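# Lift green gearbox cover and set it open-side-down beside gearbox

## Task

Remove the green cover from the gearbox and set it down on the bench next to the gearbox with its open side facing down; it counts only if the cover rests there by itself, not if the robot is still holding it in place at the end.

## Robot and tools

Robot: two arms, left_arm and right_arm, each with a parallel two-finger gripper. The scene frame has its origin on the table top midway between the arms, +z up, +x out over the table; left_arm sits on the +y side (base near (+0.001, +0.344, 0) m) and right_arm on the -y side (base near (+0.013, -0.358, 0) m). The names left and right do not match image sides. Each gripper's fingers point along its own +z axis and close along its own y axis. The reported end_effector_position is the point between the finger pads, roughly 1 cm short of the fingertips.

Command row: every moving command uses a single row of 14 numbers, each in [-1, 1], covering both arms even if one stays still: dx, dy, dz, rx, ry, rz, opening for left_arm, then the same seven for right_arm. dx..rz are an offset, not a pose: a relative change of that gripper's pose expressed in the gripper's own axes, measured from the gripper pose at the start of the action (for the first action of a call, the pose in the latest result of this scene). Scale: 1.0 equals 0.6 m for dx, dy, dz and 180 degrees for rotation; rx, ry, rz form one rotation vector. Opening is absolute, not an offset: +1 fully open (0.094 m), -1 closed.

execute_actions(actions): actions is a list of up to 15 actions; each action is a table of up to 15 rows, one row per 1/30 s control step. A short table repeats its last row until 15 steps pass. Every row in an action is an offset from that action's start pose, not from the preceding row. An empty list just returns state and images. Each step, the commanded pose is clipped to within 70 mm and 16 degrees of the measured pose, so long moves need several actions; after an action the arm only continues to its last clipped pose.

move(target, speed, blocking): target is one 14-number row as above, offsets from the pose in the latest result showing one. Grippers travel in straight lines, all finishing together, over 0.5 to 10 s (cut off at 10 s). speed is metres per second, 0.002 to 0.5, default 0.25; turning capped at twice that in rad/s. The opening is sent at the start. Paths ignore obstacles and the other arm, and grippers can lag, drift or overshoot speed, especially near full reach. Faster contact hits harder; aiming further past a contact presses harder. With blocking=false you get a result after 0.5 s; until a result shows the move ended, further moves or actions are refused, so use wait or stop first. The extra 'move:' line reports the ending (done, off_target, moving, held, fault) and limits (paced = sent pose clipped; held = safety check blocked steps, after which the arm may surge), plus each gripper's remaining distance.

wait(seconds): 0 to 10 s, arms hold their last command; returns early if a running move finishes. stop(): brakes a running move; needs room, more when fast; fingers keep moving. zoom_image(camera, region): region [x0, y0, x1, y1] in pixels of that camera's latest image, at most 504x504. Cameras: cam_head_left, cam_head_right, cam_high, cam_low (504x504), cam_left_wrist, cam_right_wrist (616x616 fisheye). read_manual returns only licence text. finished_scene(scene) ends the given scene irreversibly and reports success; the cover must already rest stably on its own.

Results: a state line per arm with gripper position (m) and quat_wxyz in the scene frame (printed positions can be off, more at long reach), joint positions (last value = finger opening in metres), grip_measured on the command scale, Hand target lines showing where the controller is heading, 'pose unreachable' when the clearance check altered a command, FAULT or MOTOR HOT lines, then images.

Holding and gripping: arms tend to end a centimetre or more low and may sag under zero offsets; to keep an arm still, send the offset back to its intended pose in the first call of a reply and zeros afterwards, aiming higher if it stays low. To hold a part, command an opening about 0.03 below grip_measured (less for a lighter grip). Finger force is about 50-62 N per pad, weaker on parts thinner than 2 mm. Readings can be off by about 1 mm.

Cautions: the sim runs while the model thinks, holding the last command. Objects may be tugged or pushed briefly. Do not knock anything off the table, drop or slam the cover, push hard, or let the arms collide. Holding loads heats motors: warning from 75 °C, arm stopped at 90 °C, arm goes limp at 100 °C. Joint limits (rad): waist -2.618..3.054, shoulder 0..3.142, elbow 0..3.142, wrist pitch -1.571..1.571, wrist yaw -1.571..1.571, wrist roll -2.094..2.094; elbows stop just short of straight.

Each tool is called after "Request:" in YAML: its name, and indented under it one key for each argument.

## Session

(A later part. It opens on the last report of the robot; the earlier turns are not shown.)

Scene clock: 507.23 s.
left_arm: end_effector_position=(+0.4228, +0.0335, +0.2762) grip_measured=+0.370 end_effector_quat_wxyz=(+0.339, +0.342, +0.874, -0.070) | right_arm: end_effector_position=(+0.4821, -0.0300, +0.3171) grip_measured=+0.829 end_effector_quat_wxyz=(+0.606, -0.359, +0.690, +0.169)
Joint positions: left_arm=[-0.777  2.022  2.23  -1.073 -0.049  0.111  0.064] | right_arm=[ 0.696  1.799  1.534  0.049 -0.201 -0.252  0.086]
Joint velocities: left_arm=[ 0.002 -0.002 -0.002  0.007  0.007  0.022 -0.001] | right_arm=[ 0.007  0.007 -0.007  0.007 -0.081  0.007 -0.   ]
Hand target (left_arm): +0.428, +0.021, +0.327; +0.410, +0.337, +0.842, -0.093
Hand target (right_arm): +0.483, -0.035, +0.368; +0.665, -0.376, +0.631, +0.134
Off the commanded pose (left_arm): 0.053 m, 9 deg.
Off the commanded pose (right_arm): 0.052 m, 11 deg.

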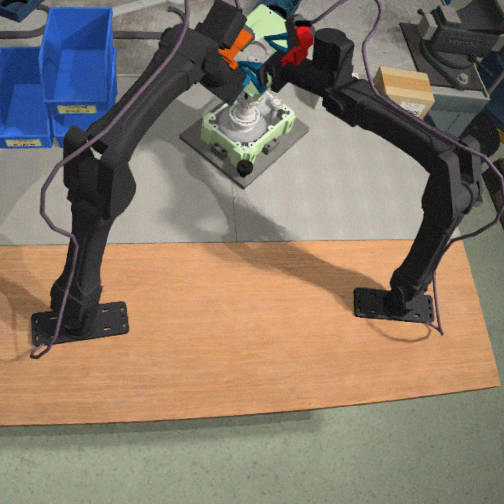

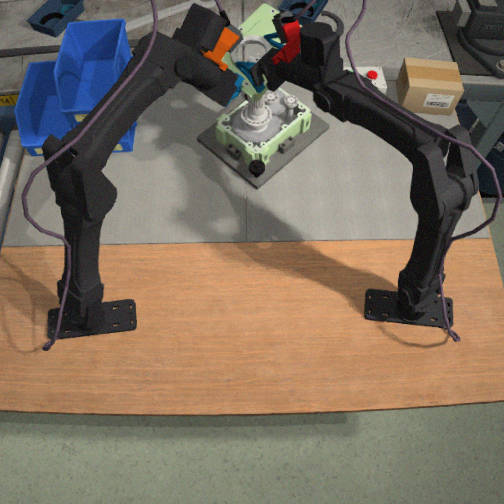

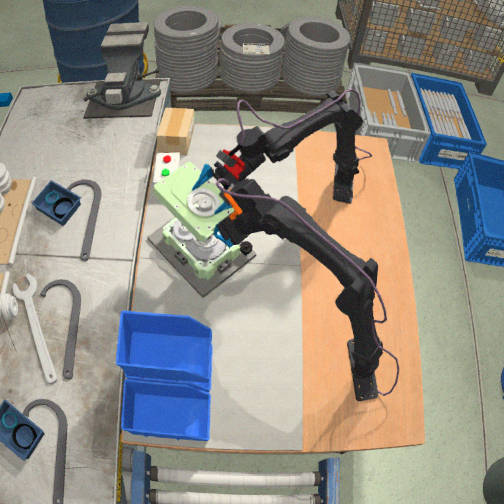

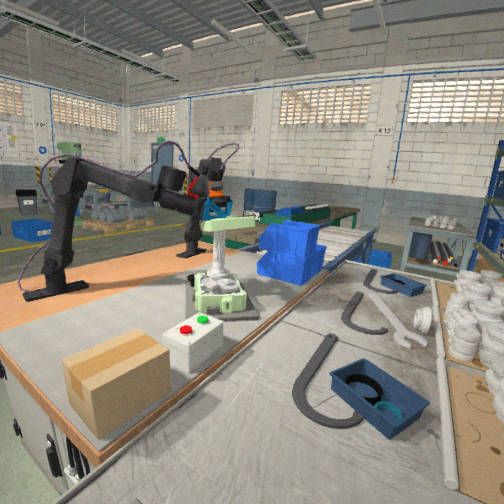

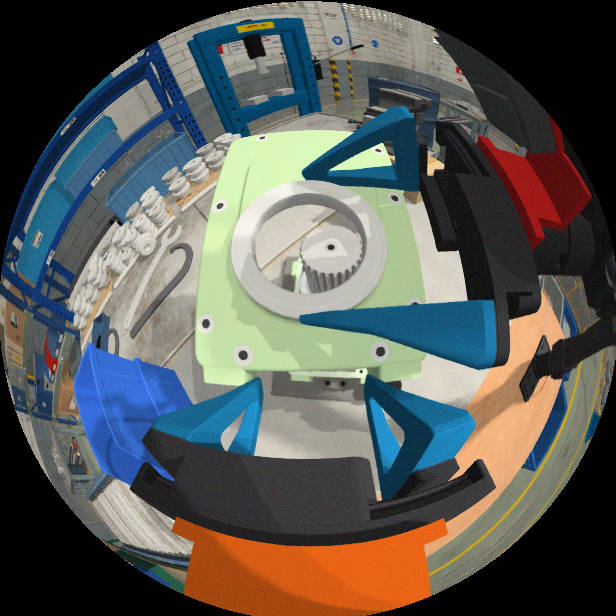

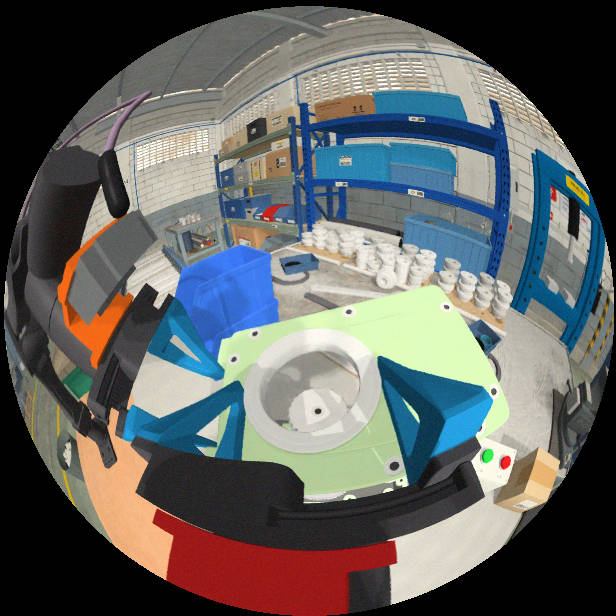

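Request:
execute_actions:
  actions:
    - [[-0.090,0.002,-0.066,-0.008,-0.055,0.004,0.44,-0.1077,-0.029,-0.023,0.013,-0.047,-0.045,0.77]]
    - [[-0.090,0.002,-0.066,-0.008,-0.055,0.004,0.44,-0.1077,-0.029,-0.023,0.013,-0.047,-0.045,0.77]]
    - [[-0.090,0.002,-0.066,-0.008,-0.055,0.004,0.44,-0.1077,-0.029,-0.023,0.013,-0.047,-0.045,0.77]]

Scene clock: 509.13 s.
left_arm: end_effector_position=(+0.4249, +0.0370, +0.3340) grip_measured=+0.370 end_effector_quat_wxyz=(+0.372, +0.336, +0.864, -0.049) | right_arm: end_effector_position=(+0.4816, -0.0278, +0.3786) grip_measured=+0.829 end_effector_quat_wxyz=(+0.640, -0.366, +0.654, +0.170)
Joint positions: left_arm=[-0.792  2.216  2.791 -1.383 -0.115  0.122  0.064] | right_arm=[ 0.692  1.799  1.693 -0.021 -0.225 -0.279  0.086]
Joint velocities: left_arm=[-0.002  0.183  0.339 -0.242  0.037  0.037  0.   ] | right_arm=[ 0.002 -0.002 -0.002 -0.095 -0.022  0.007 -0.   ]
Hand target (left_arm): +0.425, +0.025, +0.379; +0.439, +0.329, +0.833, -0.075
Hand target (right_arm): +0.478, -0.033, +0.425; +0.692, -0.382, +0.597, +0.138
Off the commanded pose (left_arm): 0.048 m, 9 deg.
Off the commanded pose (right_arm): 0.047 m, 10 deg.

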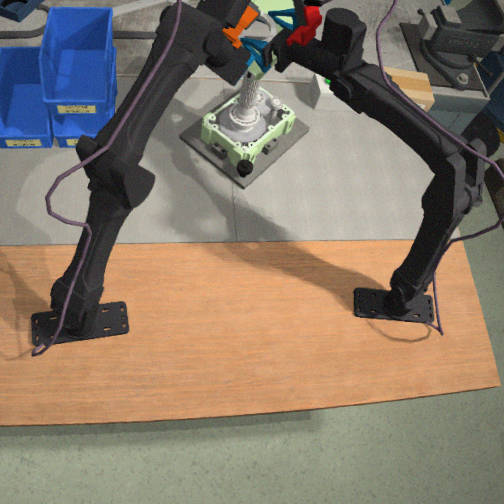

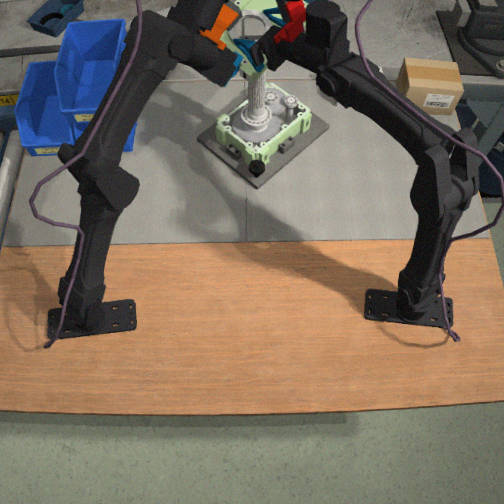

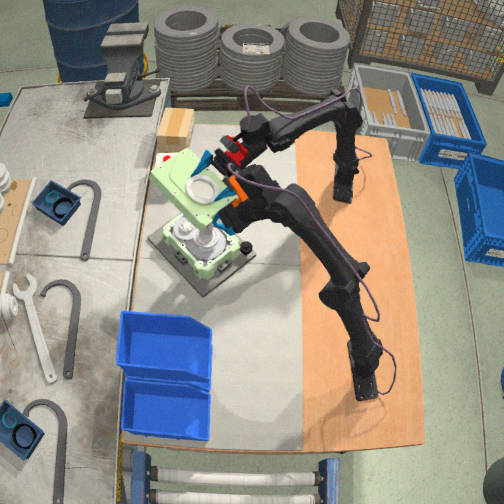

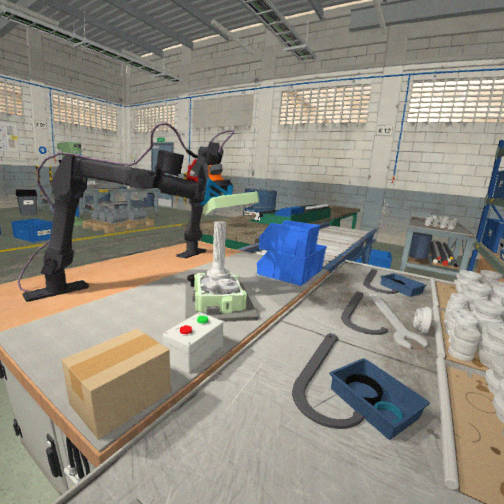

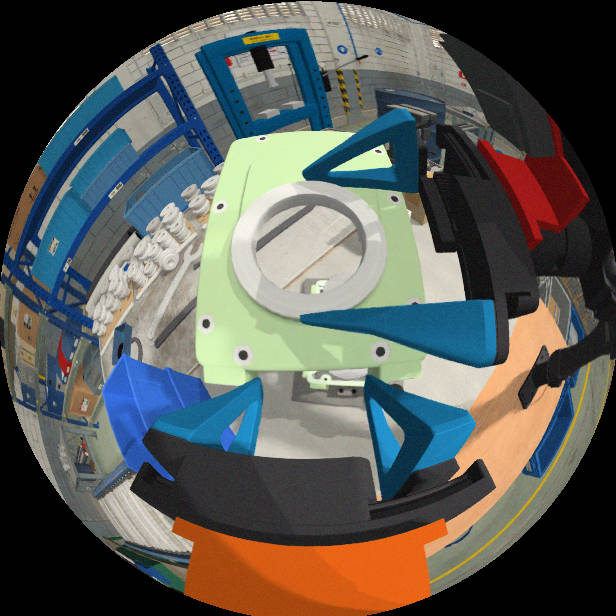

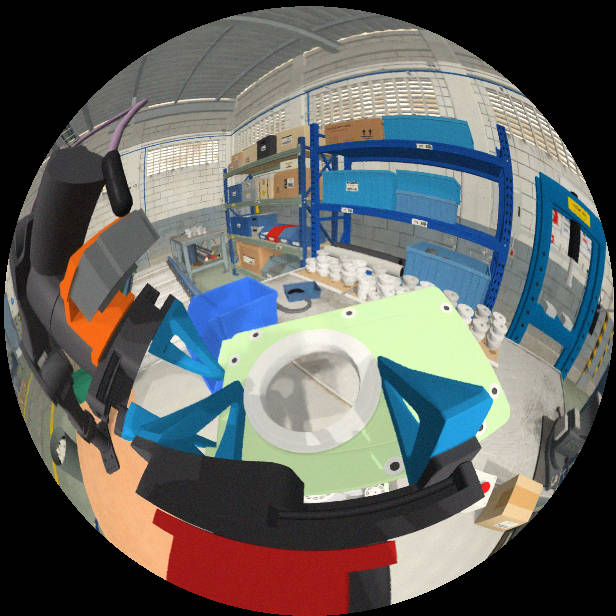

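Request:
execute_actions:
  actions:
    - [[-0.064,-0.0327,-0.040,-0.002,-0.045,0.001,0.44,-0.061,-0.022,-0.046,0.010,-0.033,-0.040,0.77]]
    - [[-0.064,-0.0327,-0.040,-0.002,-0.045,0.001,0.44,-0.061,-0.022,-0.046,0.010,-0.033,-0.040,0.77]]

Scene clock: 511.13 s.
left_arm: end_effector_position=(+0.4034, +0.0116, +0.3268) grip_measured=+0.370 end_effector_quat_wxyz=(+0.365, +0.335, +0.868, -0.039) | right_arm: end_effector_position=(+0.4619, -0.0527, +0.3692) grip_measured=+0.829 end_effector_quat_wxyz=(+0.617, -0.370, +0.674, +0.168)
Joint positions: left_arm=[-0.881  2.241  2.818 -1.416 -0.192  0.054  0.064] | right_arm=[ 0.664  1.694  1.591 -0.087 -0.249 -0.283  0.086]
Joint velocities: left_arm=[-0.007 -0.012  0.007 -0.095 -0.037 -0.066 -0.   ] | right_arm=[ 0.017 -0.002 -0.007  0.022 -0.066  0.051  0.   ]
Hand target (left_arm): +0.402, -0.000, +0.369; +0.429, +0.331, +0.838, -0.066
Hand target (right_arm): +0.456, -0.060, +0.415; +0.675, -0.388, +0.613, +0.135
Off the commanded pose (left_arm): 0.045 m, 8 deg.
Off the commanded pose (right_arm): 0.047 m, 11 deg.
elbow stopped short (left arm): the move would have taken joint 3 (elbow) straighter than the controller allows; a more bent joint 3 avoids this.

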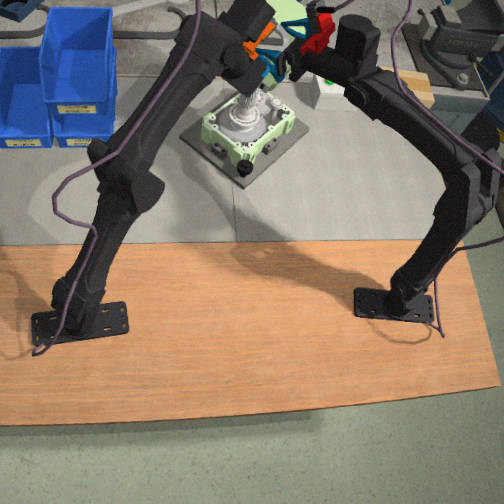

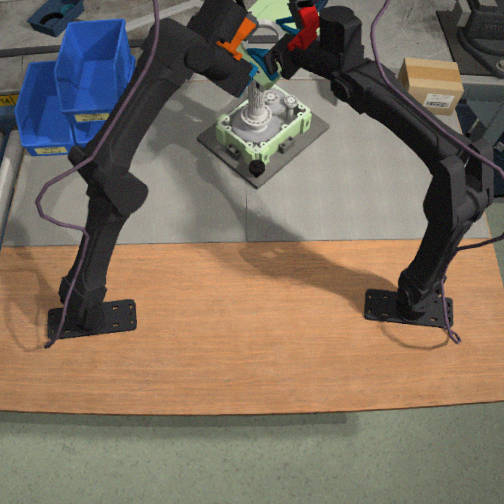

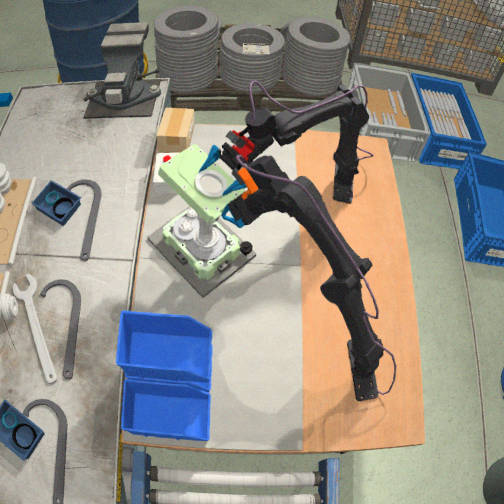

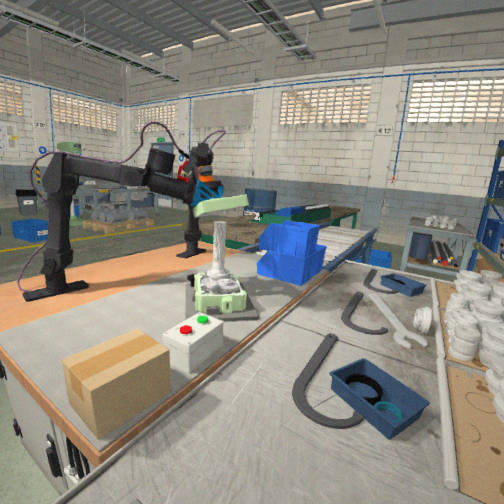

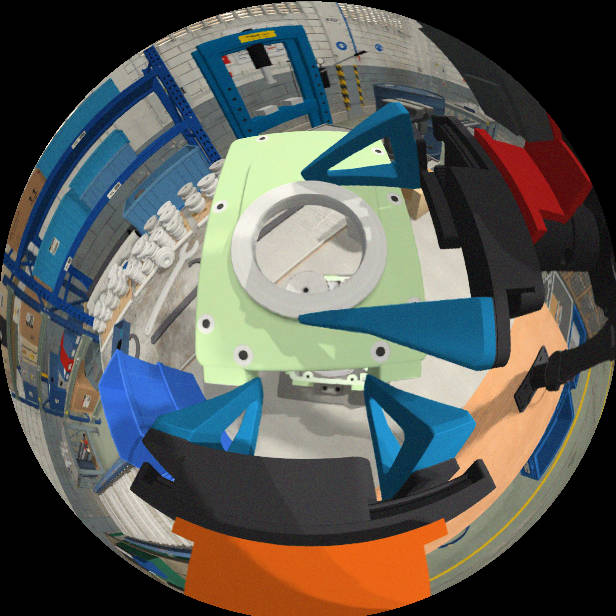

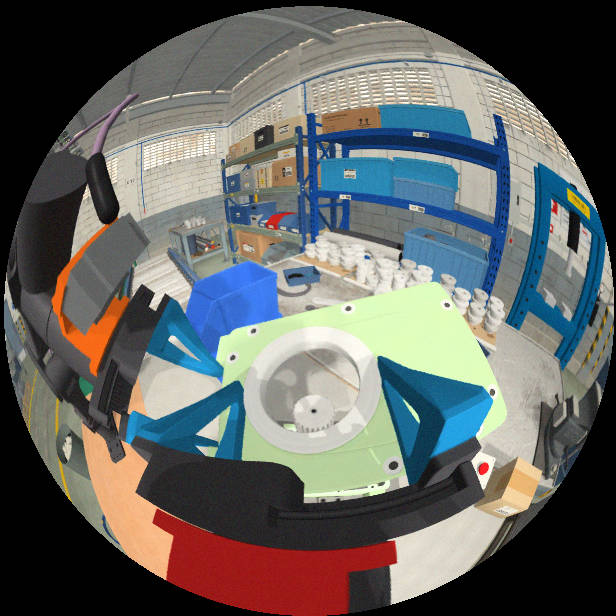

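Request:
execute_actions:
  actions:
    - [[-0.0595,-0.031,-0.045,0.008,-0.045,-0.008,0.44,-0.0588,-0.0208,-0.050,0.010,-0.031,-0.038,0.77]]
    - [[-0.0595,-0.031,-0.045,0.008,-0.045,-0.008,0.44,-0.0588,-0.0208,-0.050,0.010,-0.031,-0.038,0.77]]
    - [[-0.0595,-0.031,-0.045,0.008,-0.045,-0.008,0.44,-0.0588,-0.0208,-0.050,0.010,-0.031,-0.038,0.77]]

Scene clock: 514.27 s.
left_arm: end_effector_position=(+0.3659, -0.0257, +0.3248) grip_measured=+0.370 end_effector_quat_wxyz=(+0.354, +0.322, +0.875, -0.077) | right_arm: end_effector_position=(+0.4282, -0.0877, +0.3635) grip_measured=+0.829 end_effector_quat_wxyz=(+0.577, -0.377, +0.704, +0.172)
Joint positions: left_arm=[-0.985  2.241  2.818 -1.429 -0.197 -0.081  0.064] | right_arm=[ 0.617  1.552  1.512 -0.252 -0.303 -0.291  0.086]
Joint velocities: left_arm=[-0.007  0.007 -0.007  0.051  0.051 -0.022 -0.   ] | right_arm=[-0.022  0.007  0.007 -0.037  0.007  0.037 -0.001]
Hand target (left_arm): +0.367, -0.034, +0.366; +0.414, +0.314, +0.848, -0.105
Hand target (right_arm): +0.425, -0.095, +0.408; +0.637, -0.395, +0.647, +0.139
Off the commanded pose (left_arm): 0.043 m, 8 deg.
Off the commanded pose (right_arm): 0.045 m, 11 deg.
elbow stopped short (left arm): the move would have taken joint 3 (elbow) straighter than the controller allows; a more bent joint 3 avoids this.

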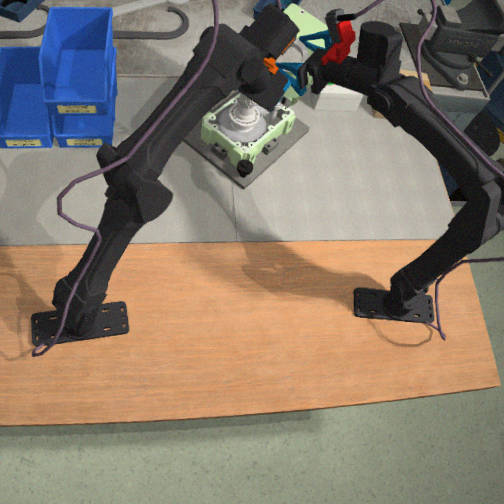

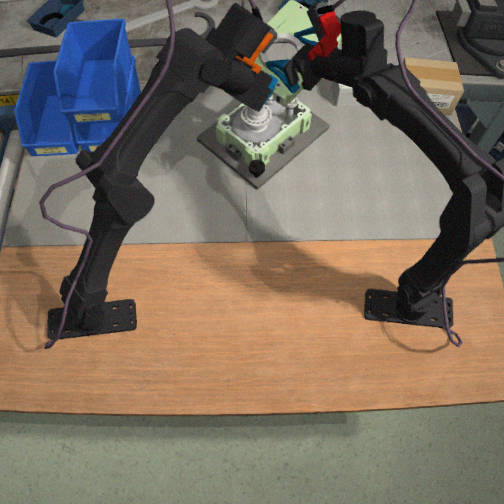

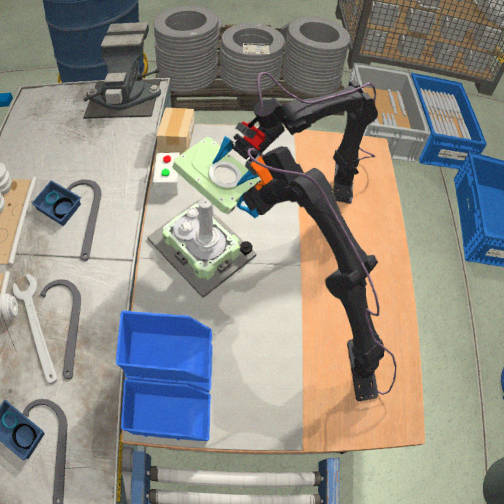

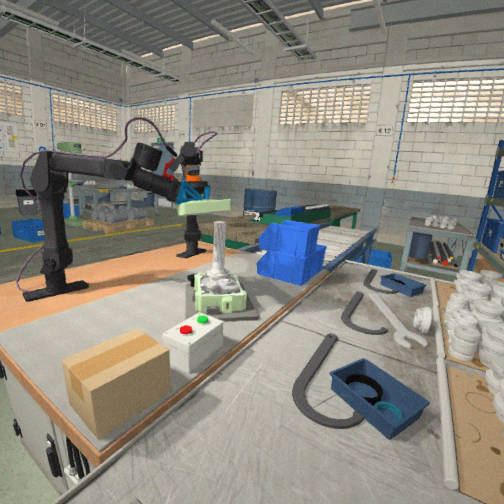

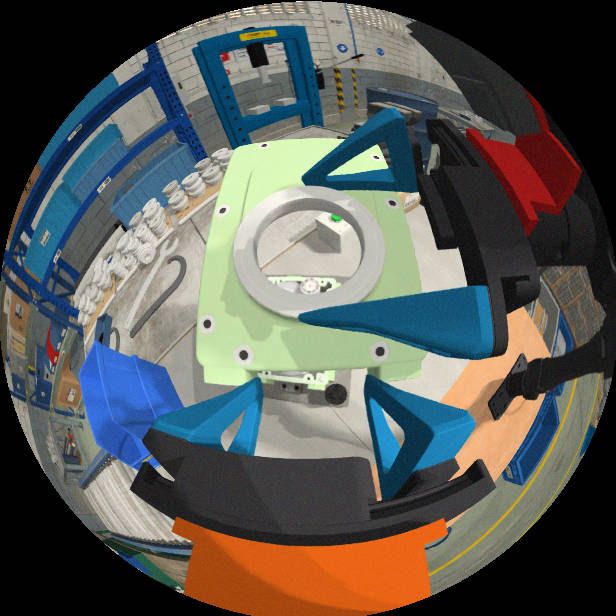

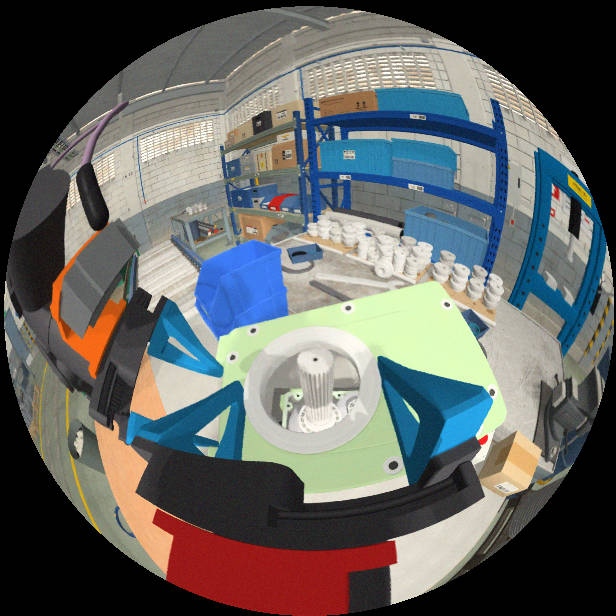

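Request:
execute_actions:
  actions:
    - [[-0.0485,-0.0383,-0.033,0.006,-0.042,-0.006,0.44,-0.0387,-0.014,-0.0513,0.010,-0.033,-0.036,0.77]]
    - [[-0.0485,-0.0383,-0.033,0.006,-0.042,-0.006,0.44,-0.0387,-0.014,-0.0513,0.010,-0.033,-0.036,0.77]]
    - [[-0.0485,-0.0383,-0.033,0.006,-0.042,-0.006,0.44,-0.0387,-0.014,-0.0513,0.010,-0.033,-0.036,0.77]]

Scene clock: 516.87 s.
left_arm: end_effector_position=(+0.3222, -0.0723, +0.3031) grip_measured=+0.370 end_effector_quat_wxyz=(+0.332, +0.321, +0.882, -0.091) | right_arm: end_effector_position=(+0.3871, -0.1332, +0.3350) grip_measured=+0.829 end_effector_quat_wxyz=(+0.540, -0.370, +0.733, +0.184)
Joint positions: left_arm=[-1.12   2.284  2.818 -1.438 -0.241 -0.214  0.064] | right_arm=[ 0.535  1.361  1.308 -0.332 -0.384 -0.29   0.086]
Joint velocities: left_arm=[-0.007  0.007 -0.012 -0.066 -0.037  0.022 -0.   ] | right_arm=[ 0.002 -0.002 -0.017 -0.022 -0.037  0.037  0.   ]
Hand target (left_arm): +0.325, -0.079, +0.343; +0.390, +0.308, +0.860, -0.121
Hand target (right_arm): +0.386, -0.137, +0.378; +0.604, -0.393, +0.676, +0.152
Off the commanded pose (left_arm): 0.042 m, 8 deg.
Off the commanded pose (right_arm): 0.043 m, 11 deg.

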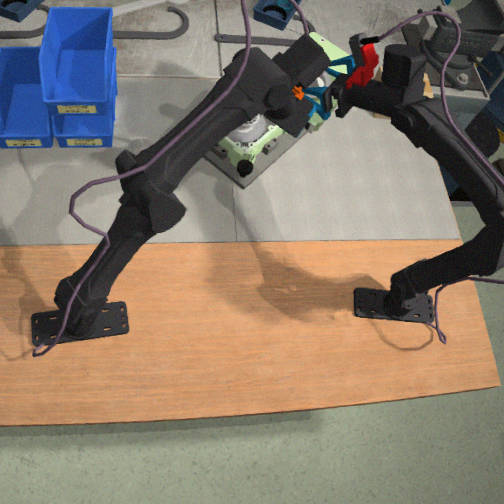

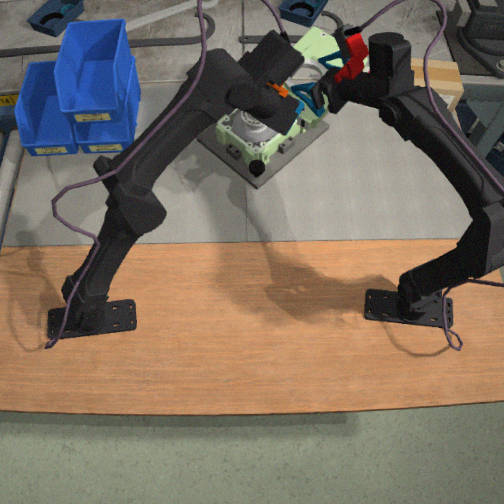

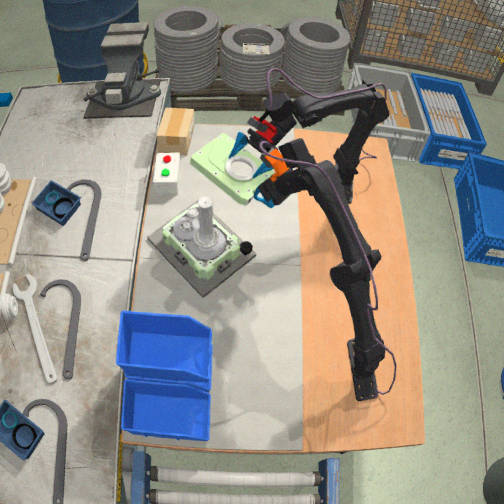

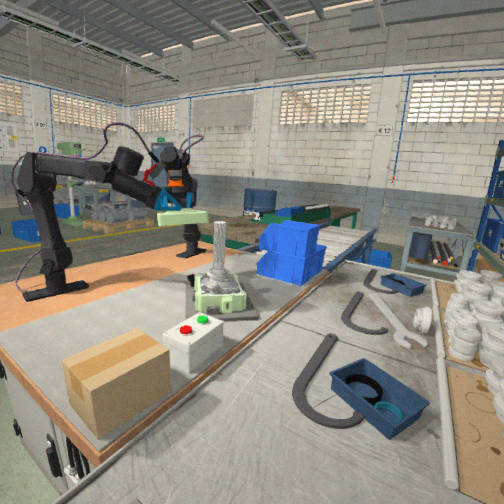

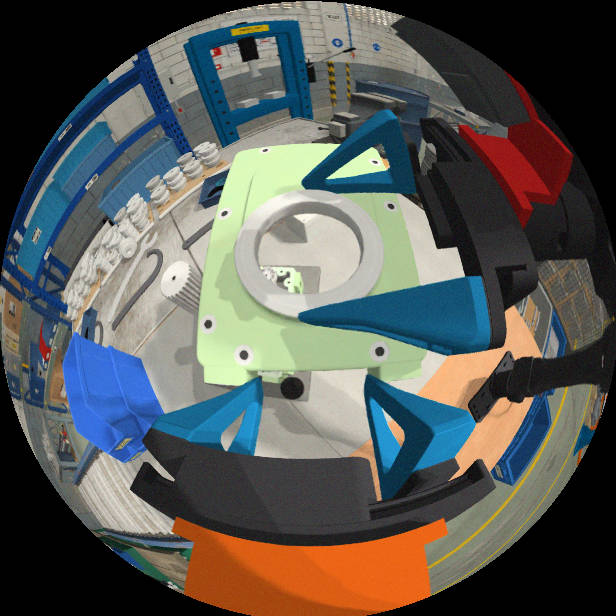

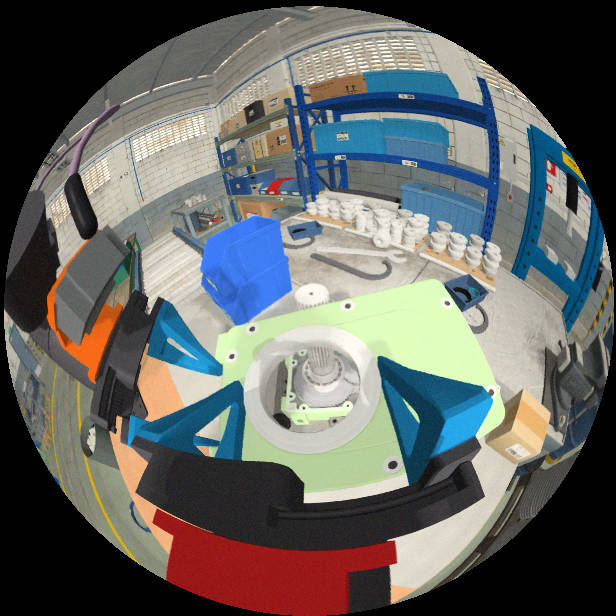

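Request:
execute_actions:
  actions:
    - [[-0.0447,-0.0359,-0.0303,0.003,-0.042,-0.003,0.44,-0.0372,-0.0103,-0.050,0.012,-0.040,-0.037,0.77]]
    - [[-0.0447,-0.0359,-0.0303,0.003,-0.042,-0.003,0.44,-0.0372,-0.0103,-0.050,0.012,-0.040,-0.037,0.77]]

Scene clock: 518.97 s.
left_arm: end_effector_position=(+0.2925, -0.1014, +0.2870) grip_measured=+0.370 end_effector_quat_wxyz=(+0.324, +0.330, +0.882, -0.091) | right_arm: end_effector_position=(+0.3577, -0.1631, +0.3142) grip_measured=+0.829 end_effector_quat_wxyz=(+0.528, -0.357, +0.746, +0.192)
Joint positions: left_arm=[-1.21   2.32   2.818 -1.434 -0.282 -0.277  0.064] | right_arm=[ 0.467  1.217  1.145 -0.348 -0.442 -0.286  0.086]
Joint velocities: left_arm=[-0.012  0.002 -0.007  0.007 -0.007  0.022 -0.001] | right_arm=[-0.002 -0.012  0.002 -0.066 -0.022  0.051  0.   ]
Hand target (left_arm): +0.298, -0.107, +0.326; +0.380, +0.314, +0.862, -0.118
Hand target (right_arm): +0.358, -0.166, +0.357; +0.595, -0.382, +0.689, +0.161
Off the commanded pose (left_arm): 0.040 m, 8 deg.
Off the commanded pose (right_arm): 0.043 m, 11 deg.

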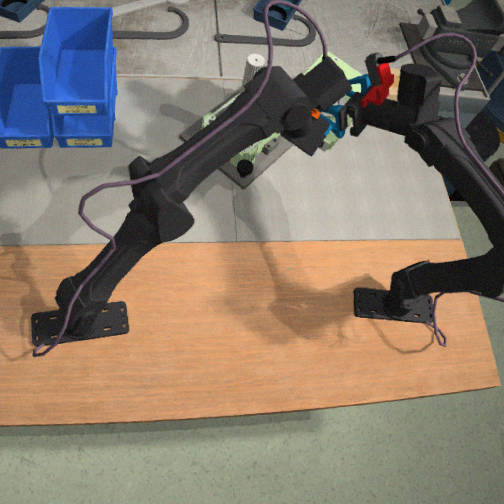

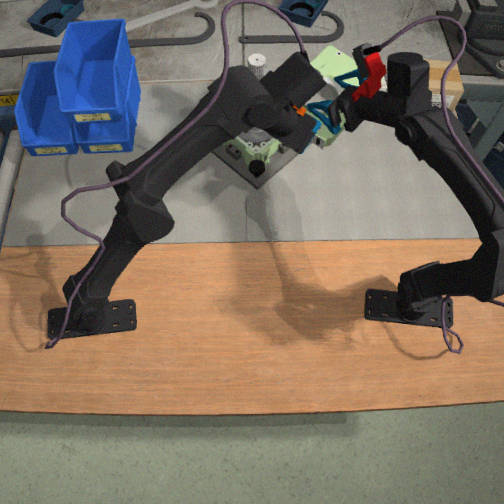

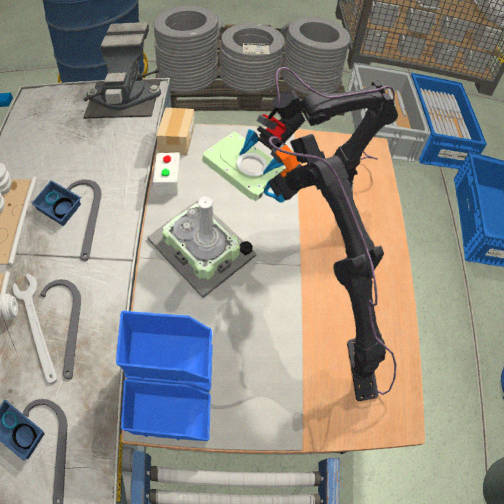

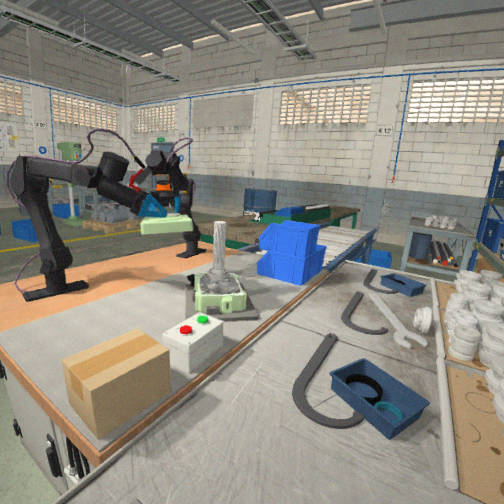

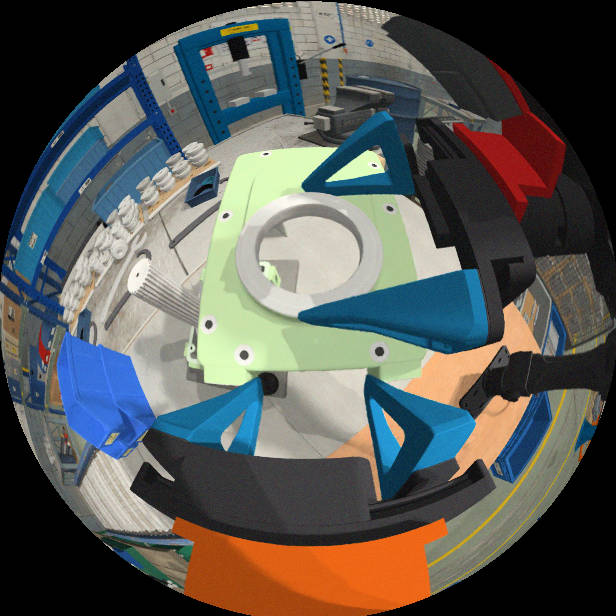

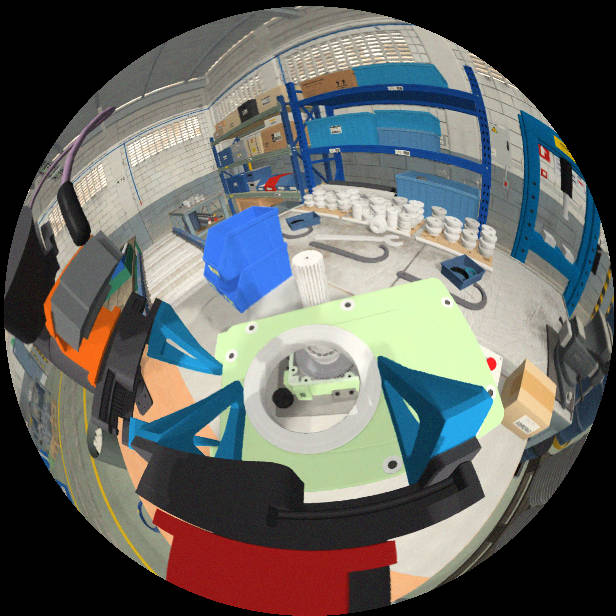

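Request:
execute_actions:
  actions:
    - [[-0.0362,-0.0097,-0.0355,0.003,-0.045,-0.003,0.44,-0.0425,-0.0065,-0.0272,0.013,-0.042,-0.038,0.77]]
    - [[-0.0362,-0.0097,-0.0355,0.003,-0.045,-0.003,0.44,-0.0425,-0.0065,-0.0272,0.013,-0.042,-0.038,0.77]]

Scene clock: 521.80 s.
left_arm: end_effector_position=(+0.2760, -0.1079, +0.2556) grip_measured=+0.370 end_effector_quat_wxyz=(+0.301, +0.340, +0.887, -0.080) | right_arm: end_effector_position=(+0.3417, -0.1701, +0.2791) grip_measured=+0.829 end_effector_quat_wxyz=(+0.509, -0.347, +0.762, +0.200)
Joint positions: left_arm=[-1.245  2.212  2.504 -1.289 -0.286 -0.305  0.064] | right_arm=[ 0.462  1.151  1.    -0.311 -0.445 -0.264  0.086]
Joint velocities: left_arm=[ 0.002 -0.09  -0.139  0.11   0.007 -0.051 -0.   ] | right_arm=[ 0.007 -0.061  0.012 -0.037  0.007 -0.081 -0.001]
Hand target (left_arm): +0.281, -0.110, +0.301; +0.363, +0.324, +0.867, -0.108
Hand target (right_arm): +0.344, -0.173, +0.326; +0.583, -0.370, +0.703, +0.168
Off the commanded pose (left_arm): 0.046 m, 9 deg.
Off the commanded pose (right_arm): 0.048 m, 12 deg.

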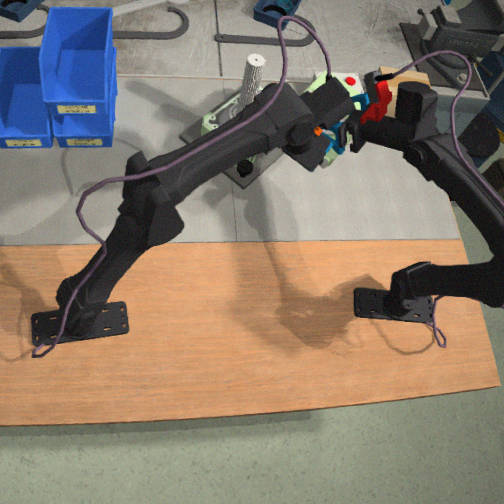

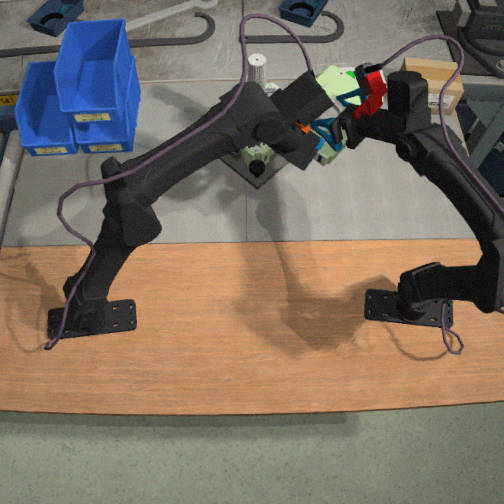

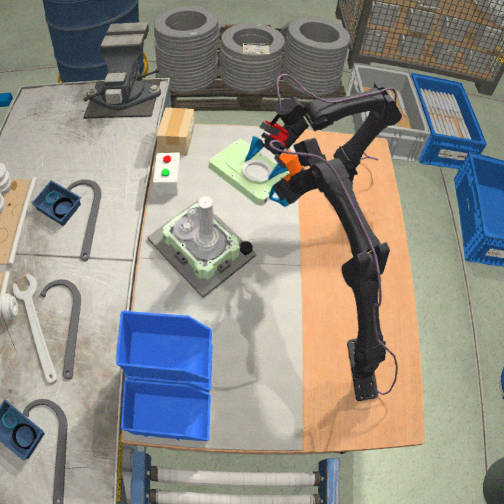

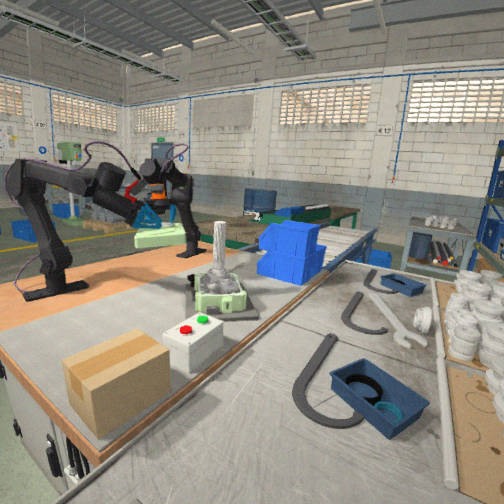

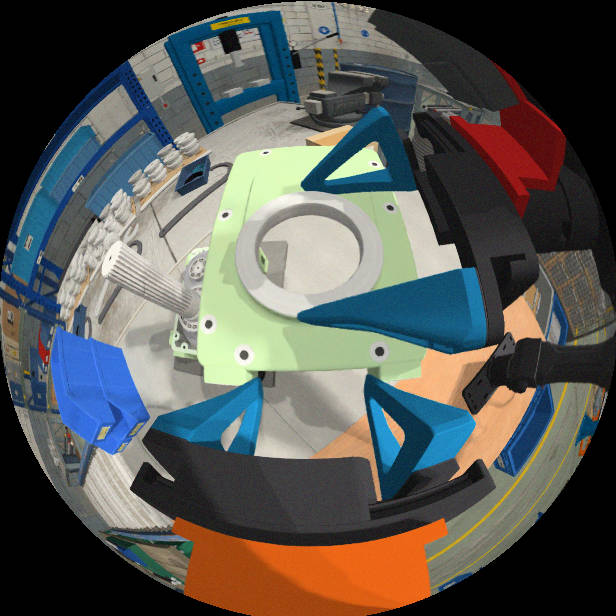

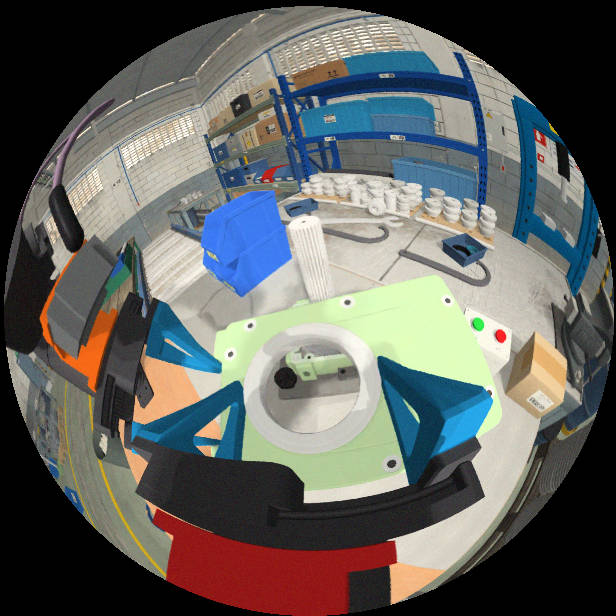

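Request:
execute_actions:
  actions:
    - [[-0.0412,0.002,-0.0337,0.003,-0.045,-0.003,0.44,-0.0469,-0.006,-0.017,0.016,-0.045,-0.041,0.77]]
    - [[-0.0412,0.002,-0.0337,0.003,-0.045,-0.003,0.44,-0.0469,-0.006,-0.017,0.016,-0.045,-0.041,0.77]]
    - [[-0.0412,0.002,-0.0337,0.003,-0.045,-0.003,0.44,-0.0469,-0.006,-0.017,0.016,-0.045,-0.041,0.77]]
    - [[-0.0412,0.002,-0.0337,0.003,-0.045,-0.003,0.44,-0.0469,-0.006,-0.017,0.016,-0.045,-0.041,0.77]]

Scene clock: 525.47 s.
left_arm: end_effector_position=(+0.2609, -0.1189, +0.1966) grip_measured=+0.370 end_effector_quat_wxyz=(+0.290, +0.359, +0.881, -0.106) | right_arm: end_effector_position=(+0.3250, -0.1821, +0.2166) grip_measured=+0.829 end_effector_quat_wxyz=(+0.497, -0.320, +0.783, +0.196)
Joint positions: left_arm=[-1.262  2.069  2.024 -0.937 -0.231 -0.293  0.064] | right_arm=[ 0.462  1.069  0.733 -0.15  -0.406 -0.217  0.086]
Joint velocities: left_arm=[ 0.017 -0.007 -0.017  0.022 -0.007  0.022  0.001] | right_arm=[ 0.002 -0.007 -0.007 -0.022 -0.066  0.007  0.001]
Hand target (left_arm): +0.270, -0.119, +0.242; +0.348, +0.343, +0.863, -0.127
Hand target (right_arm): +0.330, -0.181, +0.262; +0.571, -0.346, +0.726, +0.166
Off the commanded pose (left_arm): 0.046 m, 8 deg.
Off the commanded pose (right_arm): 0.046 m, 12 deg.

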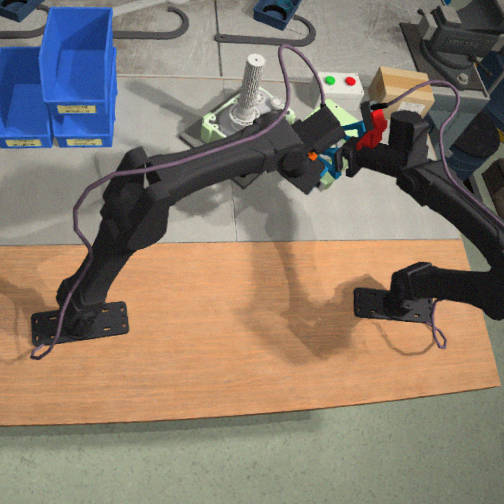

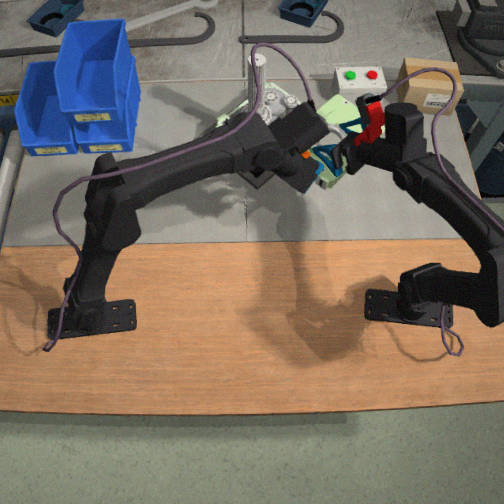

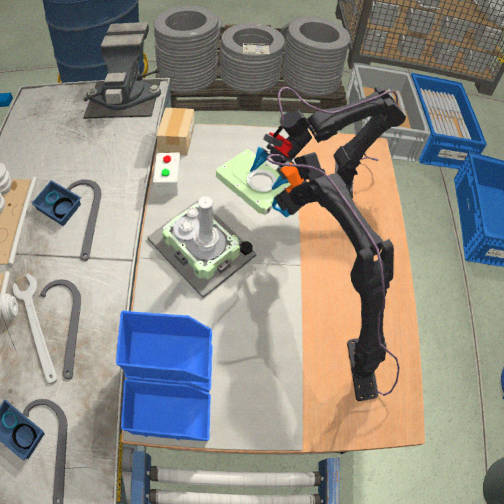

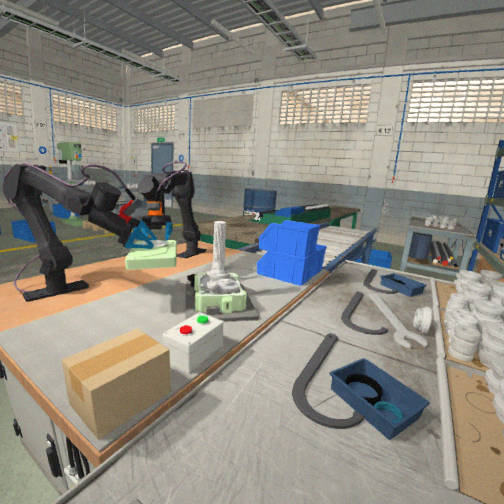

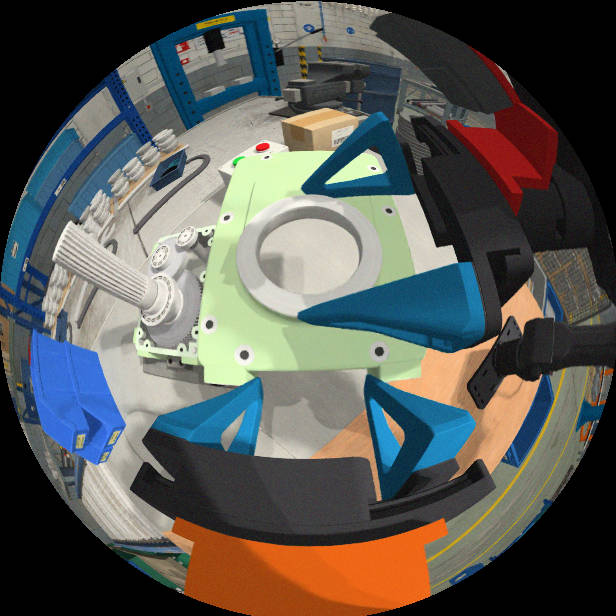

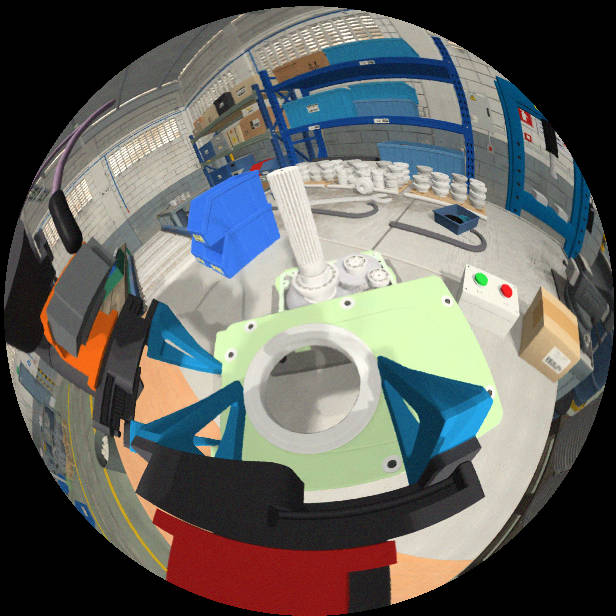

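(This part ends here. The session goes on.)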